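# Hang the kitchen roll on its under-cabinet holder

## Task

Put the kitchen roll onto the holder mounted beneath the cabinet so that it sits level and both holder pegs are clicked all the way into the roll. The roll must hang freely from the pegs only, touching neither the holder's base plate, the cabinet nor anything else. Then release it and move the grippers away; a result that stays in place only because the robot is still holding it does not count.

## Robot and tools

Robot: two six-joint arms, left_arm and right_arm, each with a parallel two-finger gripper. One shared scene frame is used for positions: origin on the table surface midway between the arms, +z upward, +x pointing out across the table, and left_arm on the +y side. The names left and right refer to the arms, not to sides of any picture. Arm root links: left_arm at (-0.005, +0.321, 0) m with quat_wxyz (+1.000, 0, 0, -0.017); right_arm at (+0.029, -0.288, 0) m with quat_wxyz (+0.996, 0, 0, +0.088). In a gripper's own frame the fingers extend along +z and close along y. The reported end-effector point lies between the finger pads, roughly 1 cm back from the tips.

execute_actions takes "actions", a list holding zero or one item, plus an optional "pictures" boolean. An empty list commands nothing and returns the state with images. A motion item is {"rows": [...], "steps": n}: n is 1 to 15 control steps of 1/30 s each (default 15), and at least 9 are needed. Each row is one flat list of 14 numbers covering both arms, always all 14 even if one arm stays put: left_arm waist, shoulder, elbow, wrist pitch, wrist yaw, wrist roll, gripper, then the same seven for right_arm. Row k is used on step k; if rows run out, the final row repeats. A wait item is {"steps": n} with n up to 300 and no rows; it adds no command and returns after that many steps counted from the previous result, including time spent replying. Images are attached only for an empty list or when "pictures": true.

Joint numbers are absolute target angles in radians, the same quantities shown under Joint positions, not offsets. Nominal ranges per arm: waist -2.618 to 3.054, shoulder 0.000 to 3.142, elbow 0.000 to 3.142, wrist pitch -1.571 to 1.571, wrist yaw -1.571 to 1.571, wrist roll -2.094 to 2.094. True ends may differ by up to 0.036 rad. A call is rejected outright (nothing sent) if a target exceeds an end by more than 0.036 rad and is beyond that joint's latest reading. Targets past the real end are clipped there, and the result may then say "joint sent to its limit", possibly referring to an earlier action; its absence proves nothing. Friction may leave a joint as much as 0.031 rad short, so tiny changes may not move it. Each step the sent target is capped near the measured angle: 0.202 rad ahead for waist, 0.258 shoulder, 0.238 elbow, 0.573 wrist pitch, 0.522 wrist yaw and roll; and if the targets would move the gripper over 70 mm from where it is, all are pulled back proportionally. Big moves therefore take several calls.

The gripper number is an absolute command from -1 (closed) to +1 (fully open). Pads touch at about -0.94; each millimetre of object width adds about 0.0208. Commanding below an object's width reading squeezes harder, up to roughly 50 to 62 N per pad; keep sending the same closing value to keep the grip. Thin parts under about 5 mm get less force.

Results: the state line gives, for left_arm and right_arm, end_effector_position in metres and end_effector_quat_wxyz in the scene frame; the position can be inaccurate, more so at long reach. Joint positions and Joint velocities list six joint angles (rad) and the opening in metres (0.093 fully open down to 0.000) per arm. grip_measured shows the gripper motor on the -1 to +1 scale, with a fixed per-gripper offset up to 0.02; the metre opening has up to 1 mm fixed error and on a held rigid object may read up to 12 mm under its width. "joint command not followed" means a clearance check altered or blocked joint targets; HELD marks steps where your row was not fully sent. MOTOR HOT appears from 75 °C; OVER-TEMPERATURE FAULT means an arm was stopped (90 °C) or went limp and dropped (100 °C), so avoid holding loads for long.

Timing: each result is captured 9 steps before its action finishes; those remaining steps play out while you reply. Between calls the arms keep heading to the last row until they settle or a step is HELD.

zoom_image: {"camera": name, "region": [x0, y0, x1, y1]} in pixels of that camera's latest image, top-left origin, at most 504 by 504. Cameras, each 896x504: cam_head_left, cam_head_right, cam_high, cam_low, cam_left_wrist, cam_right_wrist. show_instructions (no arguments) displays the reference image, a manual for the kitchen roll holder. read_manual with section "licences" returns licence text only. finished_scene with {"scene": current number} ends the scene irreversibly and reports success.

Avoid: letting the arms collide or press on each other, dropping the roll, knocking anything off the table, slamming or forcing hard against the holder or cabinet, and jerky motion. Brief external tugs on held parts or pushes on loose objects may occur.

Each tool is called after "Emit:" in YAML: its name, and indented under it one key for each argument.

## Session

Emit:
execute_actions:
  actions: []

Emit:
show_instructions:

Scene clock: 0.00 s of 6000.00 s.
left_arm: end_effector_position=(+0.3282, +0.1631, +0.2913) grip_measured=+0.980 end_effector_quat_wxyz=(+0.567, +0.606, +0.500, -0.245) | right_arm: end_effector_position=(+0.0690, -0.4377, +0.1723) grip_measured=+1.000 end_effector_quat_wxyz=(+0.023, +0.166, +0.958, -0.232)
Joint positions: left_arm=[ 0.03   1.417  1.197 -0.49   1.201  1.149  0.092] | right_arm=[-1.191  0.744  0.905 -1.341  0.27  -0.725  0.093]
Joint velocities: left_arm=[ 0.007 -0.012 -0.002  0.007 -0.022 -0.051  0.   ] | right_arm=[-0.012 -0.002 -0.007 -0.007 -0.051 -0.007  0.   ]

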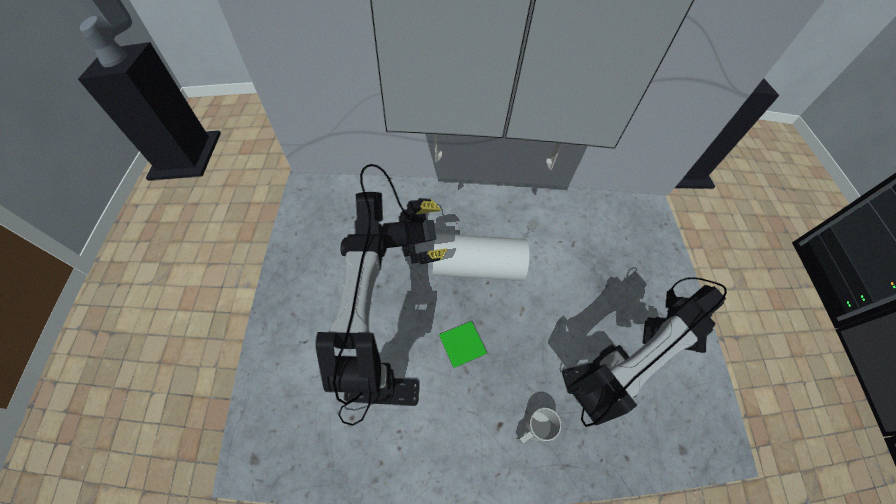

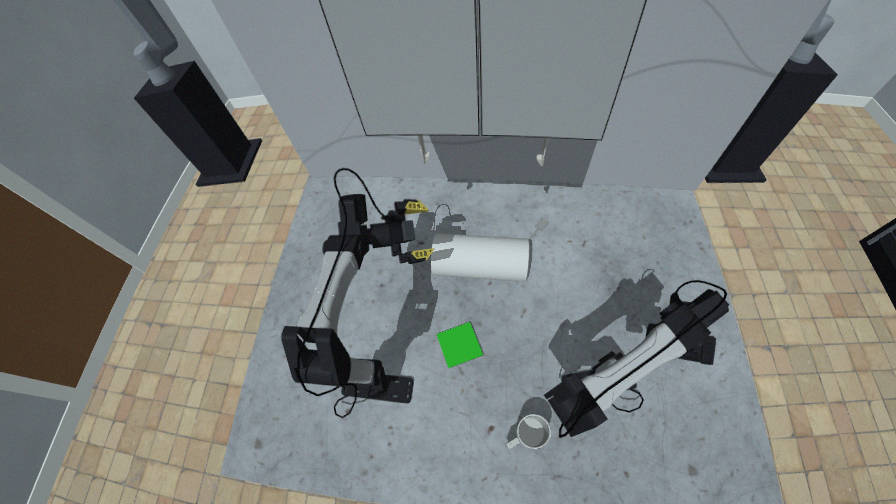

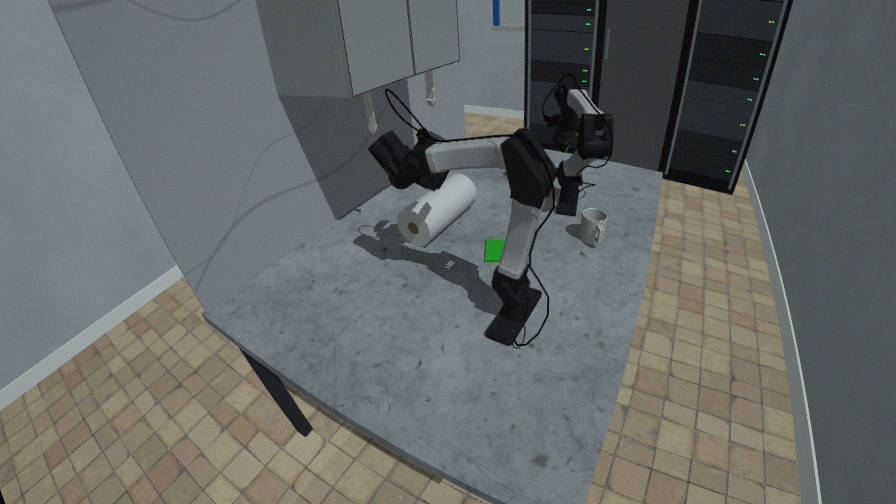

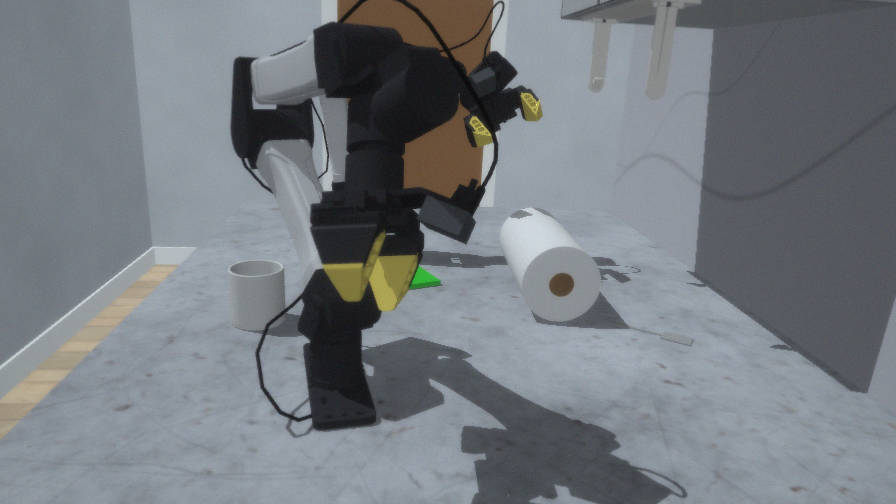

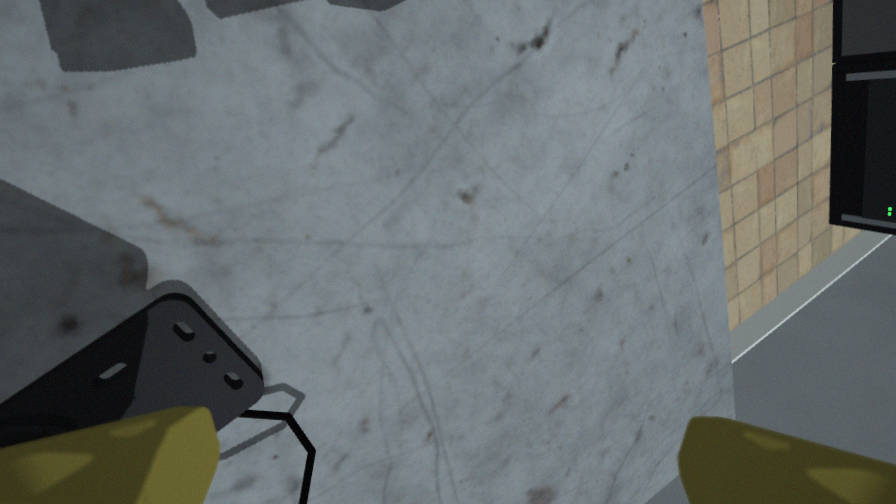

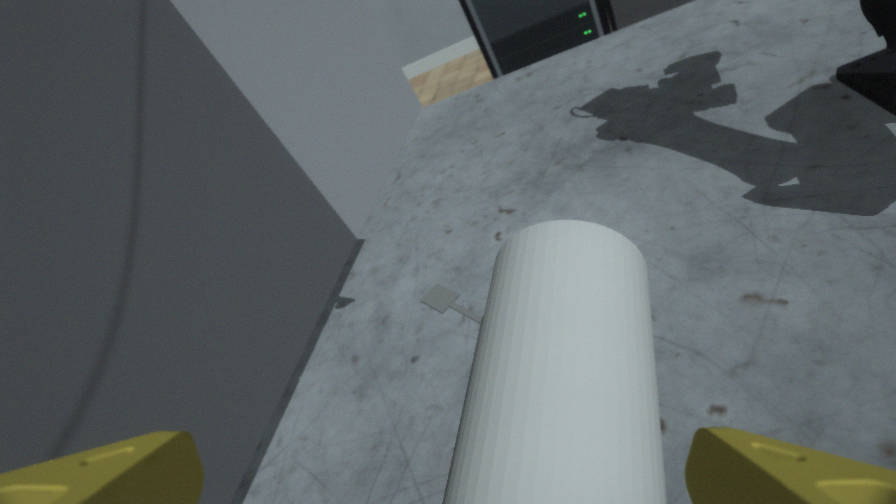

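Reference images for this scene: kitchen roll holder manual.

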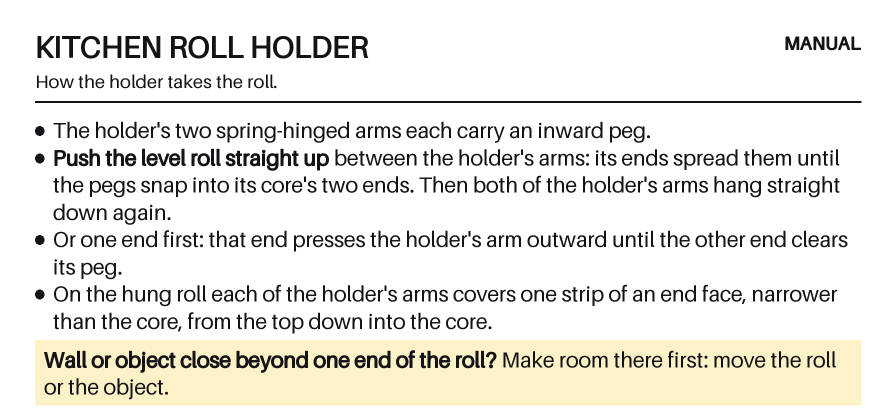

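Emit:
execute_actions:
  actions:
    - {"rows":[[0.24,1.7,1.04,0.7,1.575,0,0.35,-0.3,1.5,0.85,0.7,-1.545,0,0.35]]}

Emit:
execute_actions:
  actions:
    - {"steps":35}

Emit:
execute_actions:
  actions:
    - {"rows":[[0.24,1.8,1.02,0.85,1.575,0,0.35,-0.3,1.6,0.84,0.85,-1.545,0,0.35],[0.24,1.86,1.02,0.95,1.575,0,0.35,-0.3,1.7,0.84,0.95,-1.545,0,0.35],[0.24,1.92,1.02,1.0,1.575,0,0.35,-0.3,1.78,0.84,1.05,-1.545,0,0.35],[0.24,1.98,1.02,1.05,1.575,0,0.35,-0.3,1.86,0.84,1.12,-1.545,0,0.35],[0.24,2.04,1.02,1.1,1.575,0,0.35,-0.3,1.94,0.84,1.2,-1.545,0,0.35],[0.24,2.1,1.02,1.16,1.575,0,0.35,-0.3,2.02,0.84,1.27,-1.545,0,0.35],[0.24,2.16,1.02,1.22,1.575,0,0.35,-0.3,2.09,0.84,1.34,-1.545,0,0.35],[0.24,2.22,1.02,1.28,1.575,0,0.35,-0.3,2.16,0.84,1.4,-1.545,0,0.35],[0.24,2.27,1.02,1.33,1.575,0,0.35,-0.3,2.22,0.84,1.46,-1.545,0,0.35],[0.24,2.32,1.02,1.38,1.575,0,0.35,-0.3,2.27,0.84,1.51,-1.545,0,0.35],[0.24,2.36,1.02,1.385,1.575,0,0.35,-0.3,2.31,0.84,1.515,-1.545,0,0.35],[0.22,2.4,1.02,1.385,1.575,0,0.35,-0.28,2.35,0.84,1.515,-1.545,0,0.35]]}

Emit:
execute_actions:
  actions:
    - {"steps":25}
  pictures: true

Scene clock: 1.13 s of 6000.00 s.
left_arm: end_effector_position=(+0.3853, +0.2276, +0.2400) grip_measured=+0.353 end_effector_quat_wxyz=(+0.576, +0.469, +0.558, -0.370) | right_arm: end_effector_position=(+0.1845, -0.4530, +0.1617) grip_measured=+0.353 end_effector_quat_wxyz=(+0.194, +0.185, +0.954, -0.137)
Joint positions: left_arm=[0.227 1.674 1.077 0.066 1.448 0.657 0.062] | right_arm=[-0.995  0.953  0.905 -1.044 -0.006 -0.434  0.062]
Joint velocities: left_arm=[ 0.652  1.38  -0.676  2.85   0.579 -2.835 -0.002] | right_arm=[ 1.057  1.238  0.002  1.751 -1.531  1.253 -0.001]
Steps of this call (steps 1 to 28: nothing new was sent; steps 29 to 34: the first 6 steps of this action). Readings (joint positions):
29: left_arm=[0.046 1.432 1.181 -0.432 1.250 1.094] | right_arm=[-1.175 0.756 0.905 -1.321 0.240 -0.685]
30: left_arm=[0.080 1.462 1.166 -0.349 1.304 1.027] | right_arm=[-1.139 0.784 0.905 -1.272 0.192 -0.635]
32: left_arm=[0.164 1.565 1.125 -0.148 1.393 0.857] | right_arm=[-1.068 0.866 0.905 -1.160 0.094 -0.534]
34: the state above

Scene clock: 2.30 s of 6000.00 s.
left_arm: end_effector_position=(+0.3809, +0.2327, +0.2689) grip_measured=+0.353 end_effector_quat_wxyz=(+0.554, +0.447, +0.548, -0.440) | right_arm: end_effector_position=(+0.3602, -0.1588, +0.2891) grip_measured=+0.353 end_effector_quat_wxyz=(+0.556, -0.478, +0.520, +0.439)
Joint positions: left_arm=[0.247 1.706 1.029 0.684 1.569 0.007 0.062] | right_arm=[-0.296  1.488  0.871  0.686 -1.531 -0.006  0.062]
Joint velocities: left_arm=[ 0.002  0.007  0.007  0.037 -0.051  0.022  0.   ] | right_arm=[ 0.007  0.002 -0.017  0.037 -0.037  0.007 -0.002]
Kept back: nothing.
Steps of this call (steps 1 to 9: the last 9 steps of your previous action; steps 10 to 35: the robot went on to your last target). Readings (joint positions):
1: left_arm=[0.243 1.713 1.055 0.162 1.464 0.557] | right_arm=[-0.958 0.998 0.905 -0.984 -0.057 -0.390]
2: left_arm=[0.251 1.737 1.039 0.250 1.478 0.457] | right_arm=[-0.921 1.043 0.905 -0.924 -0.109 -0.349]
4: left_arm=[0.250 1.747 1.029 0.386 1.504 0.294] | right_arm=[-0.845 1.136 0.905 -0.799 -0.214 -0.280]
8: left_arm=[0.247 1.714 1.029 0.568 1.542 0.124] | right_arm=[-0.686 1.332 0.904 -0.531 -0.440 -0.175]
35: the state above

Scene clock: 2.50 s of 6000.00 s.
left_arm: end_effector_position=(+0.4095, +0.2389, +0.2005) grip_measured=+0.353 end_effector_quat_wxyz=(+0.559, +0.457, +0.540, -0.432) | right_arm: end_effector_position=(+0.4021, -0.1639, +0.2099) grip_measured=+0.353 end_effector_quat_wxyz=(+0.553, -0.479, +0.519, +0.442)
Joint positions: left_arm=[0.247 1.958 1.029 0.968 1.575 0.005 0.062] | right_arm=[-0.296  1.821  0.87   1.018 -1.541 -0.004  0.062]
Joint velocities: left_arm=[-0.002  2.039 -0.007  1.37  -0.051 -0.037 -0.001] | right_arm=[ 0.002  2.464 -0.002  1.766  0.066 -0.022  0.   ]
Steps of this call (steps 1 to 6: the first 6 steps of this action). Readings (joint positions):
1: left_arm=[0.247 1.717 1.029 0.710 1.572 0.006] | right_arm=[-0.296 1.500 0.870 0.715 -1.536 -0.006]
2: left_arm=[0.247 1.740 1.029 0.763 1.573 0.006] | right_arm=[-0.296 1.533 0.870 0.773 -1.540 -0.005]
4: left_arm=[0.247 1.828 1.029 0.871 1.575 0.006] | right_arm=[-0.296 1.657 0.870 0.901 -1.543 -0.005]
6: the state above

Scene clock: 3.33 s of 6000.00 s.
left_arm: end_effector_position=(+0.4129, +0.2300, +0.0562) grip_measured=+0.353 end_effector_quat_wxyz=(+0.540, +0.444, +0.550, -0.457) | right_arm: end_effector_position=(+0.4054, -0.1611, +0.0571) grip_measured=+0.353 end_effector_quat_wxyz=(+0.532, -0.461, +0.536, +0.465)
Joint positions: left_arm=[0.223 2.415 1.022 1.366 1.571 0.004 0.062] | right_arm=[-0.288  2.36   0.844  1.505 -1.541 -0.003  0.062]
Joint velocities: left_arm=[ 0.002  0.007  0.012  0.022 -0.051 -0.037  0.   ] | right_arm=[-0.002 -0.012 -0.002  0.022  0.051 -0.007 -0.   ]
Kept back: nothing.
Steps of this call (steps 1 to 9: the last 9 steps of your previous action; steps 10 to 25: the robot went on to your last target). Readings (joint positions):
1: left_arm=[0.247 2.031 1.029 1.015 1.574 0.005] | right_arm=[-0.296 1.909 0.870 1.078 -1.540 -0.004]
2: left_arm=[0.247 2.103 1.029 1.061 1.573 0.005] | right_arm=[-0.296 1.998 0.870 1.139 -1.539 -0.004]
4: left_arm=[0.247 2.239 1.029 1.150 1.571 0.004] | right_arm=[-0.296 2.164 0.870 1.249 -1.538 -0.003]
8: left_arm=[0.237 2.412 1.026 1.256 1.571 0.004] | right_arm=[-0.293 2.350 0.849 1.373 -1.538 -0.003]
25: the state above

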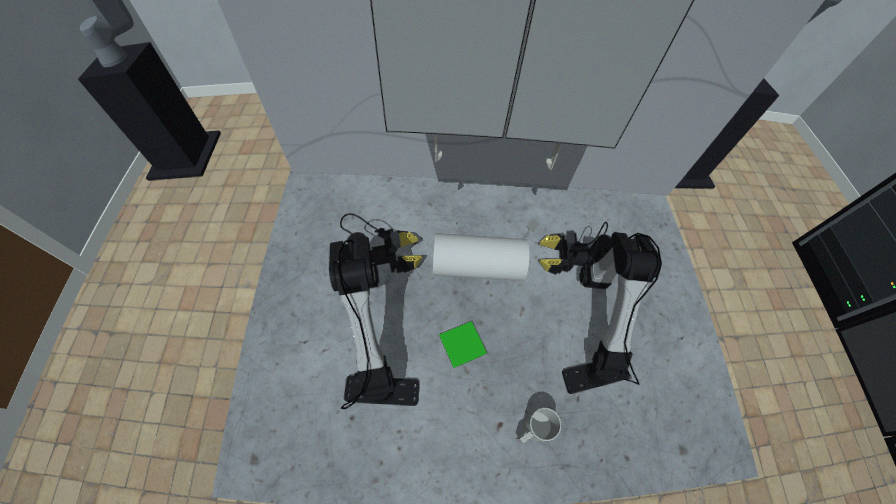

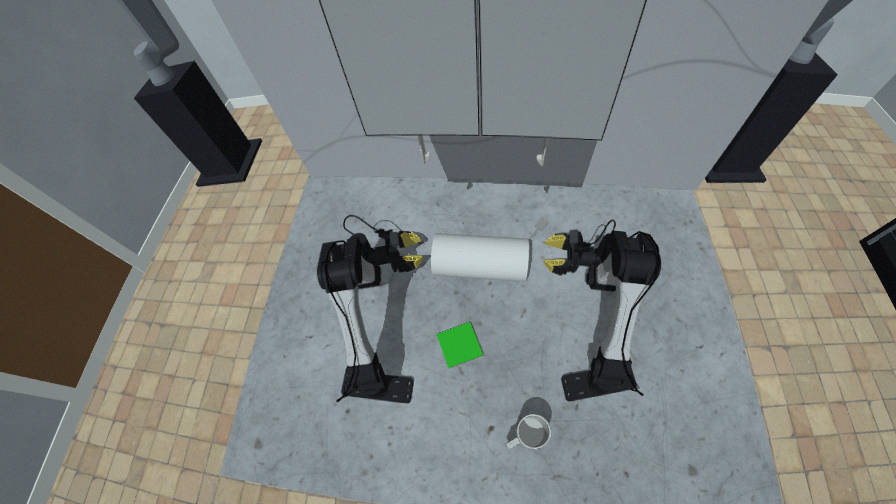

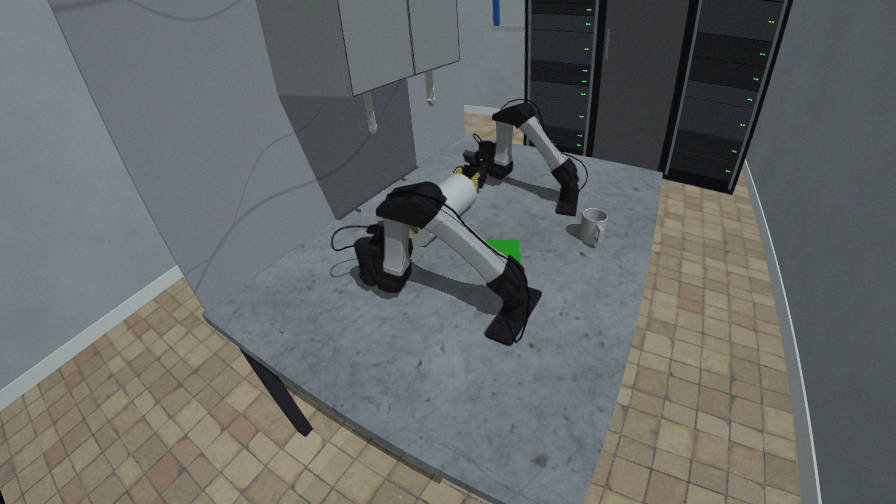

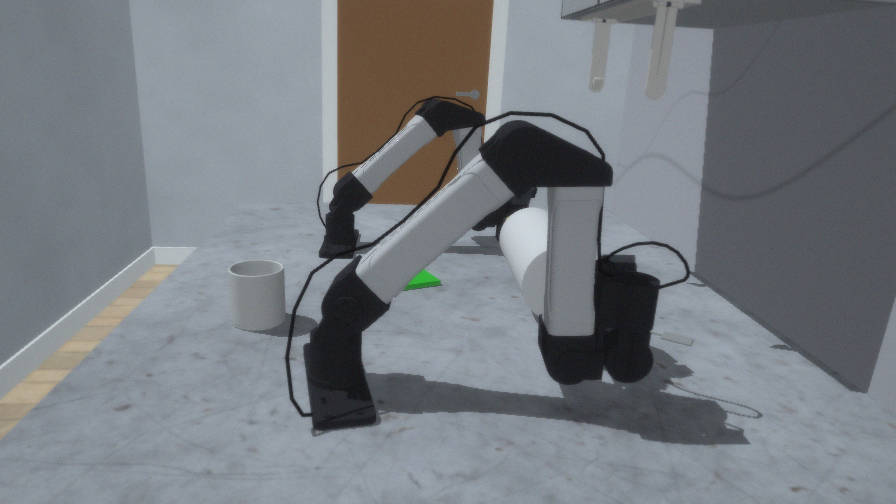

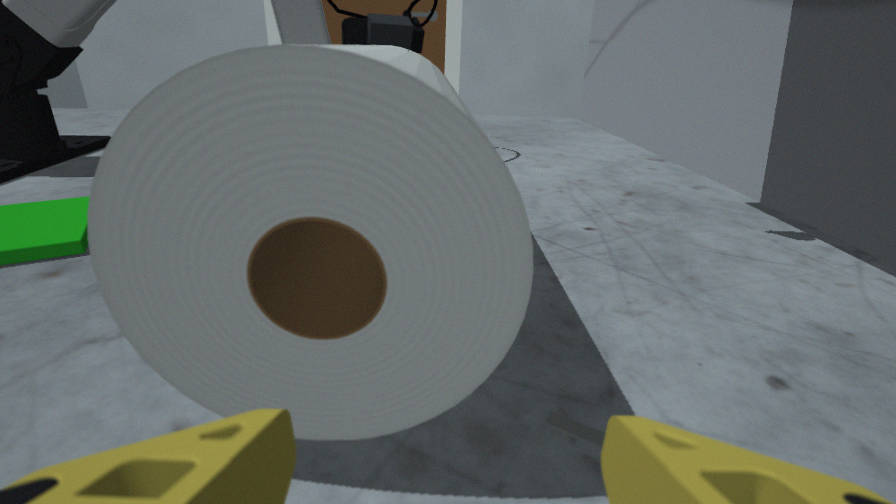

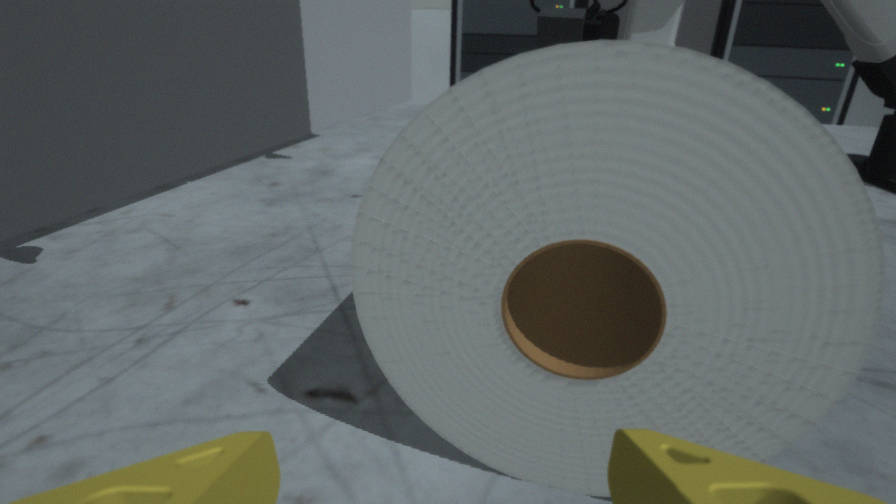

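Emit:
execute_actions:
  actions:
    - {"rows":[[0.21,2.38,0.98,1.4,1.58,0,0.35,-0.27,2.33,0.8,1.53,-1.52,0,0.35],[0.2,2.365,0.95,1.425,1.58,0,0.35,-0.25,2.32,0.775,1.55,-1.495,0,0.35],[0.19,2.365,0.95,1.425,1.58,0,0.35,-0.23,2.32,0.775,1.55,-1.495,0,0.35],[0.18,2.365,0.95,1.425,1.58,0,0.35,-0.21,2.32,0.775,1.55,-1.495,0,0.35],[0.17,2.365,0.95,1.425,1.58,0,0.35,-0.19,2.32,0.775,1.55,-1.495,0,0.35],[0.16,2.365,0.95,1.425,1.58,0,0.35,-0.175,2.32,0.775,1.55,-1.495,0,0.35]],"steps":12}

Emit:
execute_actions:
  actions:
    - {"steps":18}
  pictures: true

Scene clock: 4.10 s of 6000.00 s.
left_arm: end_effector_position=(+0.4059, +0.2264, +0.0582) grip_measured=+0.353 end_effector_quat_wxyz=(+0.538, +0.446, +0.549, -0.458) | right_arm: end_effector_position=(+0.4009, -0.1563, +0.0587) grip_measured=+0.353 end_effector_quat_wxyz=(+0.533, -0.460, +0.537, +0.464)
Joint positions: left_arm=[0.217 2.397 0.989 1.381 1.571 0.004 0.062] | right_arm=[-0.275  2.347  0.817  1.519 -1.523 -0.003  0.062]
Joint velocities: left_arm=[-0.144 -0.256 -0.452  0.286  0.037  0.051  0.   ] | right_arm=[ 0.281 -0.188 -0.383  0.11   0.139  0.022 -0.001]
Steps of this call (steps 1 to 20: the robot went on to your last target; steps 21 to 23: the first 3 steps of this action). Readings (joint positions):
21: left_arm=[0.222 2.414 1.018 1.369 1.571 0.004] | right_arm=[-0.287 2.359 0.841 1.509 -1.537 -0.003]
22: left_arm=[0.221 2.406 1.006 1.374 1.570 0.004] | right_arm=[-0.283 2.354 0.831 1.513 -1.529 -0.003]
23: the state above

Scene clock: 4.70 s of 6000.00 s.
left_arm: end_effector_position=(+0.3953, +0.2021, +0.0622) grip_measured=+0.353 end_effector_quat_wxyz=(+0.529, +0.469, +0.529, -0.469) | right_arm: end_effector_position=(+0.3844, -0.1182, +0.0607) grip_measured=+0.353 end_effector_quat_wxyz=(+0.517, -0.485, +0.514, +0.483)
Joint positions: left_arm=[0.159 2.383 0.97  1.409 1.576 0.004 0.062] | right_arm=[-0.17   2.338  0.798  1.543 -1.502 -0.003  0.062]
Joint velocities: left_arm=[-0.002 -0.007 -0.007 -0.022  0.037 -0.022 -0.   ] | right_arm=[-0.002  0.007 -0.027 -0.037  0.007  0.007 -0.001]
Kept back: nothing.
Steps of this call (steps 1 to 9: the last 9 steps of your previous action; steps 10 to 18: the robot went on to your last target). Readings (joint positions):
1: left_arm=[0.211 2.390 0.978 1.387 1.573 0.004] | right_arm=[-0.262 2.342 0.807 1.525 -1.518 -0.003]
2: left_arm=[0.201 2.386 0.972 1.392 1.574 0.004] | right_arm=[-0.243 2.339 0.801 1.529 -1.515 -0.003]
4: left_arm=[0.179 2.383 0.970 1.399 1.575 0.004] | right_arm=[-0.201 2.338 0.799 1.535 -1.510 -0.003]
8: left_arm=[0.159 2.383 0.970 1.405 1.576 0.004] | right_arm=[-0.170 2.338 0.798 1.540 -1.507 -0.003]
18: the state above

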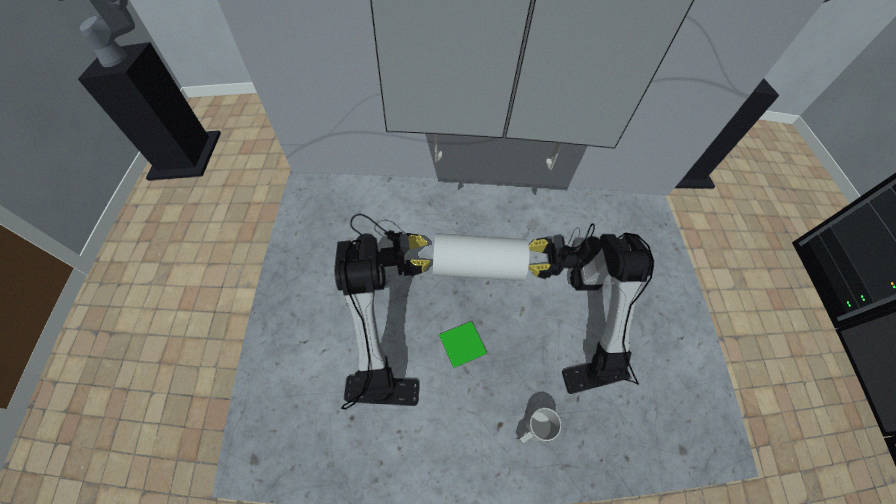

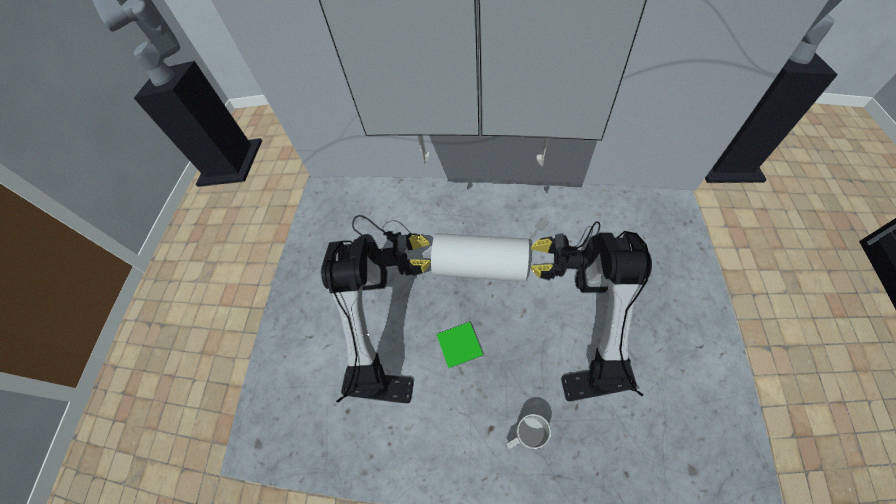

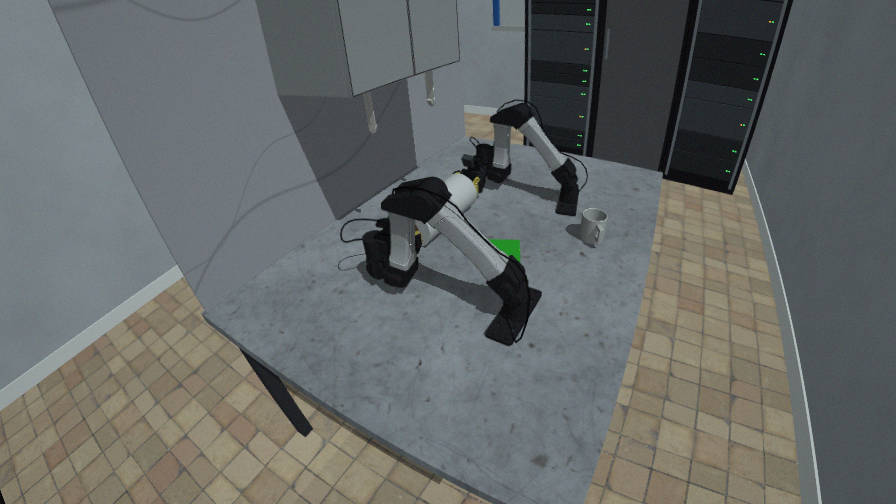

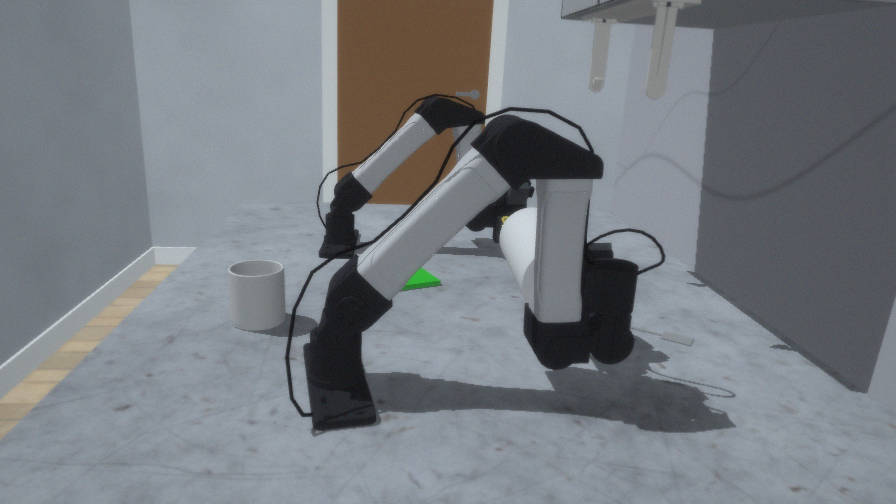

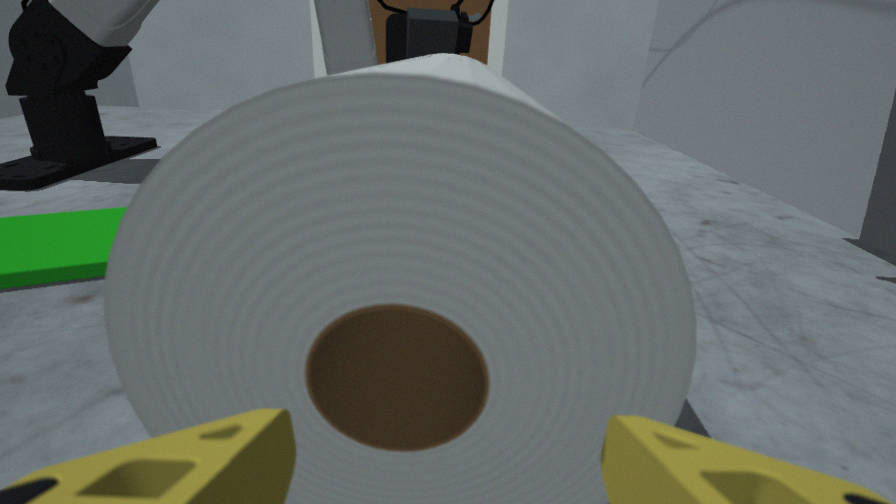

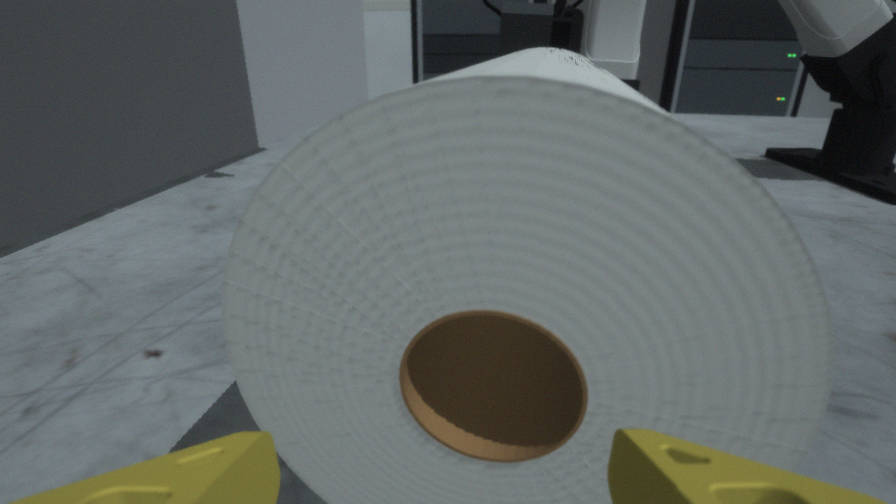

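Emit:
execute_actions:
  actions:
    - {"rows":[[0.155,2.365,0.935,1.43,1.58,0,0.35,-0.16,2.32,0.762,1.55,-1.495,0,0.35],[0.15,2.365,0.935,1.43,1.58,0,0.35,-0.15,2.32,0.762,1.55,-1.495,0,0.35],[0.145,2.365,0.935,1.43,1.58,0,0.35,-0.145,2.32,0.762,1.55,-1.495,0,0.35],[0.14,2.365,0.935,1.43,1.58,0,0.35,-0.14,2.32,0.762,1.55,-1.495,0,0.35],[0.135,2.365,0.935,1.43,1.58,0,0.35,-0.135,2.32,0.762,1.55,-1.495,0,0.35],[0.13,2.365,0.935,1.43,1.58,0,0.35,-0.13,2.32,0.762,1.55,-1.495,0,0.35],[0.125,2.365,0.935,1.43,1.58,0,0.35,-0.125,2.32,0.762,1.55,-1.495,0,0.35],[0.12,2.365,0.935,1.43,1.58,0,0.35,-0.12,2.32,0.762,1.55,-1.495,0,0.35],[0.11,2.365,0.935,1.43,1.58,0,0.35,-0.115,2.32,0.762,1.55,-1.495,0,0.35],[0.1,2.365,0.935,1.43,1.58,0,0.35,-0.105,2.32,0.762,1.55,-1.495,0,0.35],[0.09,2.365,0.935,1.43,1.58,0,0.35,-0.095,2.32,0.762,1.55,-1.495,0,0.35],[0.08,2.365,0.935,1.43,1.58,0,0.35,-0.085,2.32,0.762,1.55,-1.495,0,0.35],[0.07,2.365,0.935,1.43,1.58,0,0.35,-0.08,2.32,0.762,1.55,-1.495,0,0.35],[0.055,2.365,0.935,1.43,1.58,0,0.35,-0.07,2.32,0.762,1.55,-1.495,0,0.35],[0.04,2.365,0.935,1.43,1.58,0,0.35,-0.065,2.32,0.762,1.55,-1.495,0,0.35]]}

Emit:
execute_actions:
  actions:
    - {"steps":18}
  pictures: true

Scene clock: 5.63 s of 6000.00 s.
left_arm: end_effector_position=(+0.3905, +0.1977, +0.0598) grip_measured=+0.353 end_effector_quat_wxyz=(+0.524, +0.468, +0.530, -0.475) | right_arm: end_effector_position=(+0.3782, -0.1111, +0.0589) grip_measured=+0.353 end_effector_quat_wxyz=(+0.510, -0.487, +0.513, +0.490)
Joint positions: left_arm=[0.149 2.383 0.954 1.412 1.575 0.004 0.062] | right_arm=[-0.15   2.338  0.785  1.544 -1.5   -0.003  0.062]
Joint velocities: left_arm=[-0.144 -0.012 -0.027  0.081 -0.051  0.007  0.   ] | right_arm=[ 0.173  0.012 -0.012  0.022 -0.037 -0.066  0.   ]
Steps of this call (steps 1 to 15: the robot went on to your last target; steps 16 to 22: nothing new was sent; steps 23 to 28: the first 6 steps of this action). Readings (joint positions):
23: left_arm=[0.159 2.383 0.968 1.410 1.575 0.004] | right_arm=[-0.170 2.338 0.796 1.543 -1.501 -0.003]
24: left_arm=[0.159 2.383 0.963 1.412 1.575 0.004] | right_arm=[-0.169 2.338 0.793 1.544 -1.500 -0.003]
26: left_arm=[0.156 2.383 0.956 1.412 1.575 0.004] | right_arm=[-0.162 2.338 0.787 1.544 -1.500 -0.003]
28: the state above

Scene clock: 6.23 s of 6000.00 s.
left_arm: end_effector_position=(+0.3840, +0.1824, +0.0600) grip_measured=+0.353 end_effector_quat_wxyz=(+0.513, +0.481, +0.518, -0.486) | right_arm: end_effector_position=(+0.3784, -0.1040, +0.0589) grip_measured=+0.353 end_effector_quat_wxyz=(+0.510, -0.487, +0.513, +0.489)
Joint positions: left_arm=[0.11  2.383 0.954 1.414 1.584 0.004 0.062] | right_arm=[-0.129  2.338  0.785  1.545 -1.475 -0.003  0.062]
Joint velocities: left_arm=[-0.012  0.007 -0.017 -0.022  0.037 -0.022  0.001] | right_arm=[-0.012  0.007 -0.012  0.007  0.051  0.051  0.   ]
Kept back: nothing.
Steps of this call (steps 1 to 9: the last 9 steps of your previous action; steps 10 to 18: the robot went on to your last target). Readings (joint positions):
1: left_arm=[0.144 2.383 0.954 1.412 1.575 0.004] | right_arm=[-0.143 2.338 0.785 1.544 -1.500 -0.003]
2: left_arm=[0.138 2.383 0.954 1.413 1.575 0.004] | right_arm=[-0.137 2.338 0.785 1.544 -1.500 -0.003]
4: left_arm=[0.127 2.383 0.954 1.413 1.580 0.004] | right_arm=[-0.130 2.338 0.785 1.545 -1.494 -0.003]
8: left_arm=[0.116 2.383 0.954 1.414 1.584 0.004] | right_arm=[-0.128 2.338 0.785 1.545 -1.480 -0.003]
18: the state above

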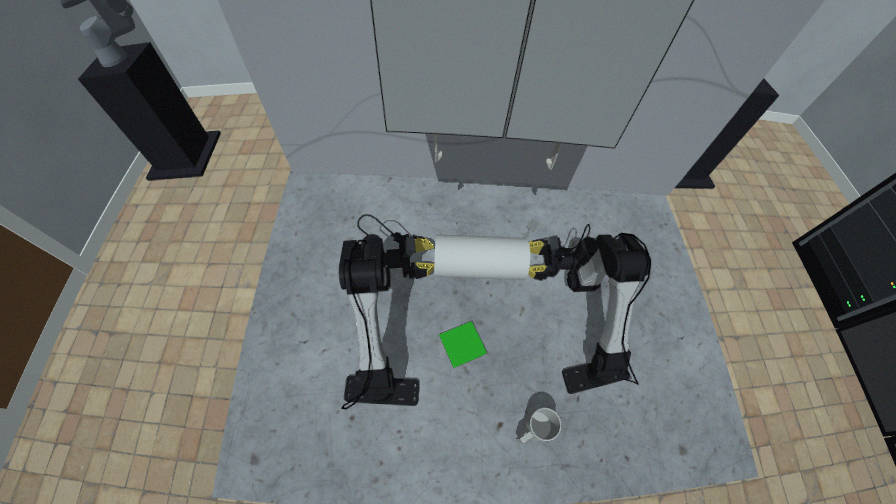

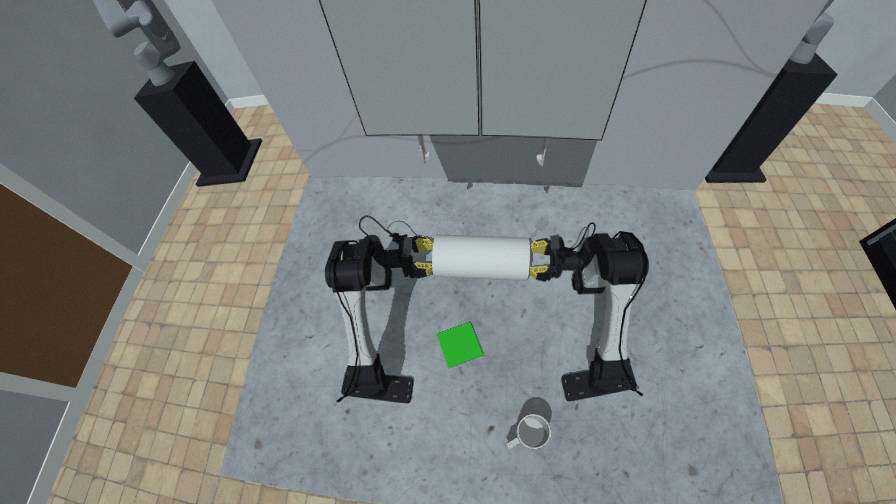

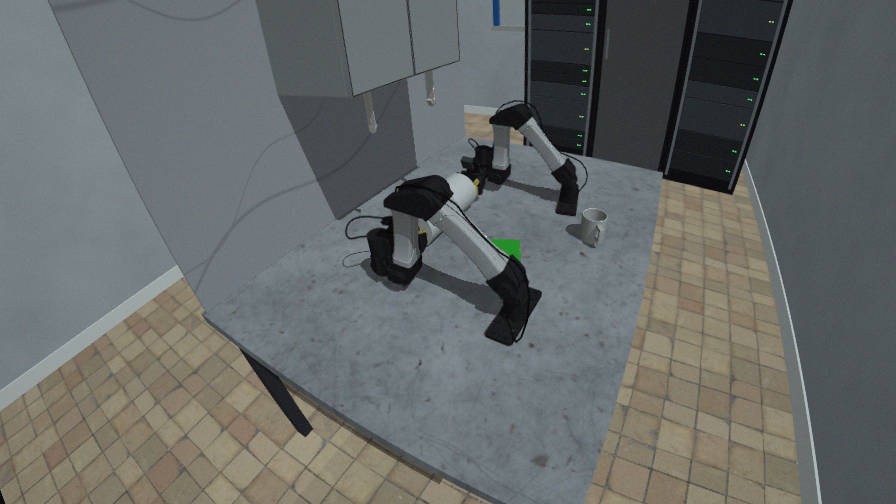

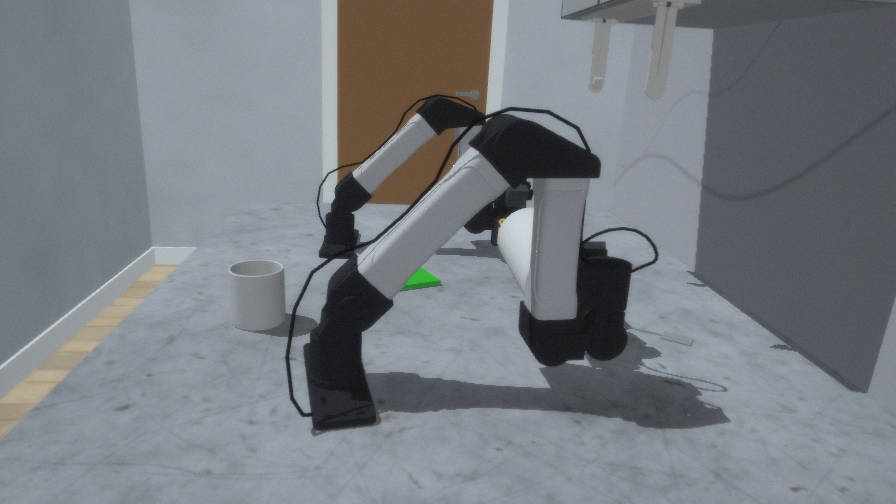

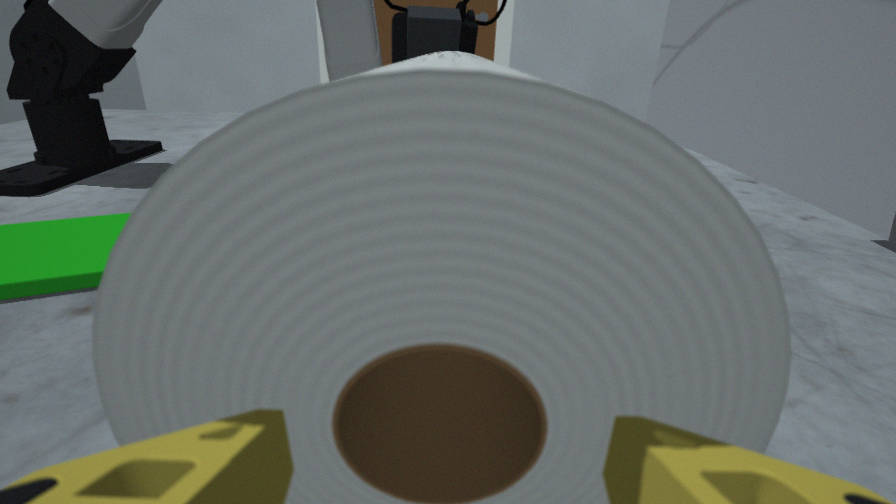

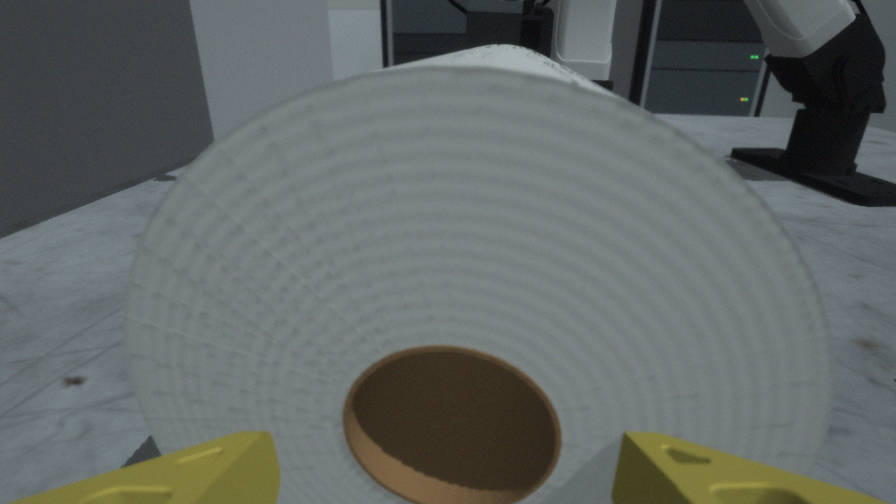

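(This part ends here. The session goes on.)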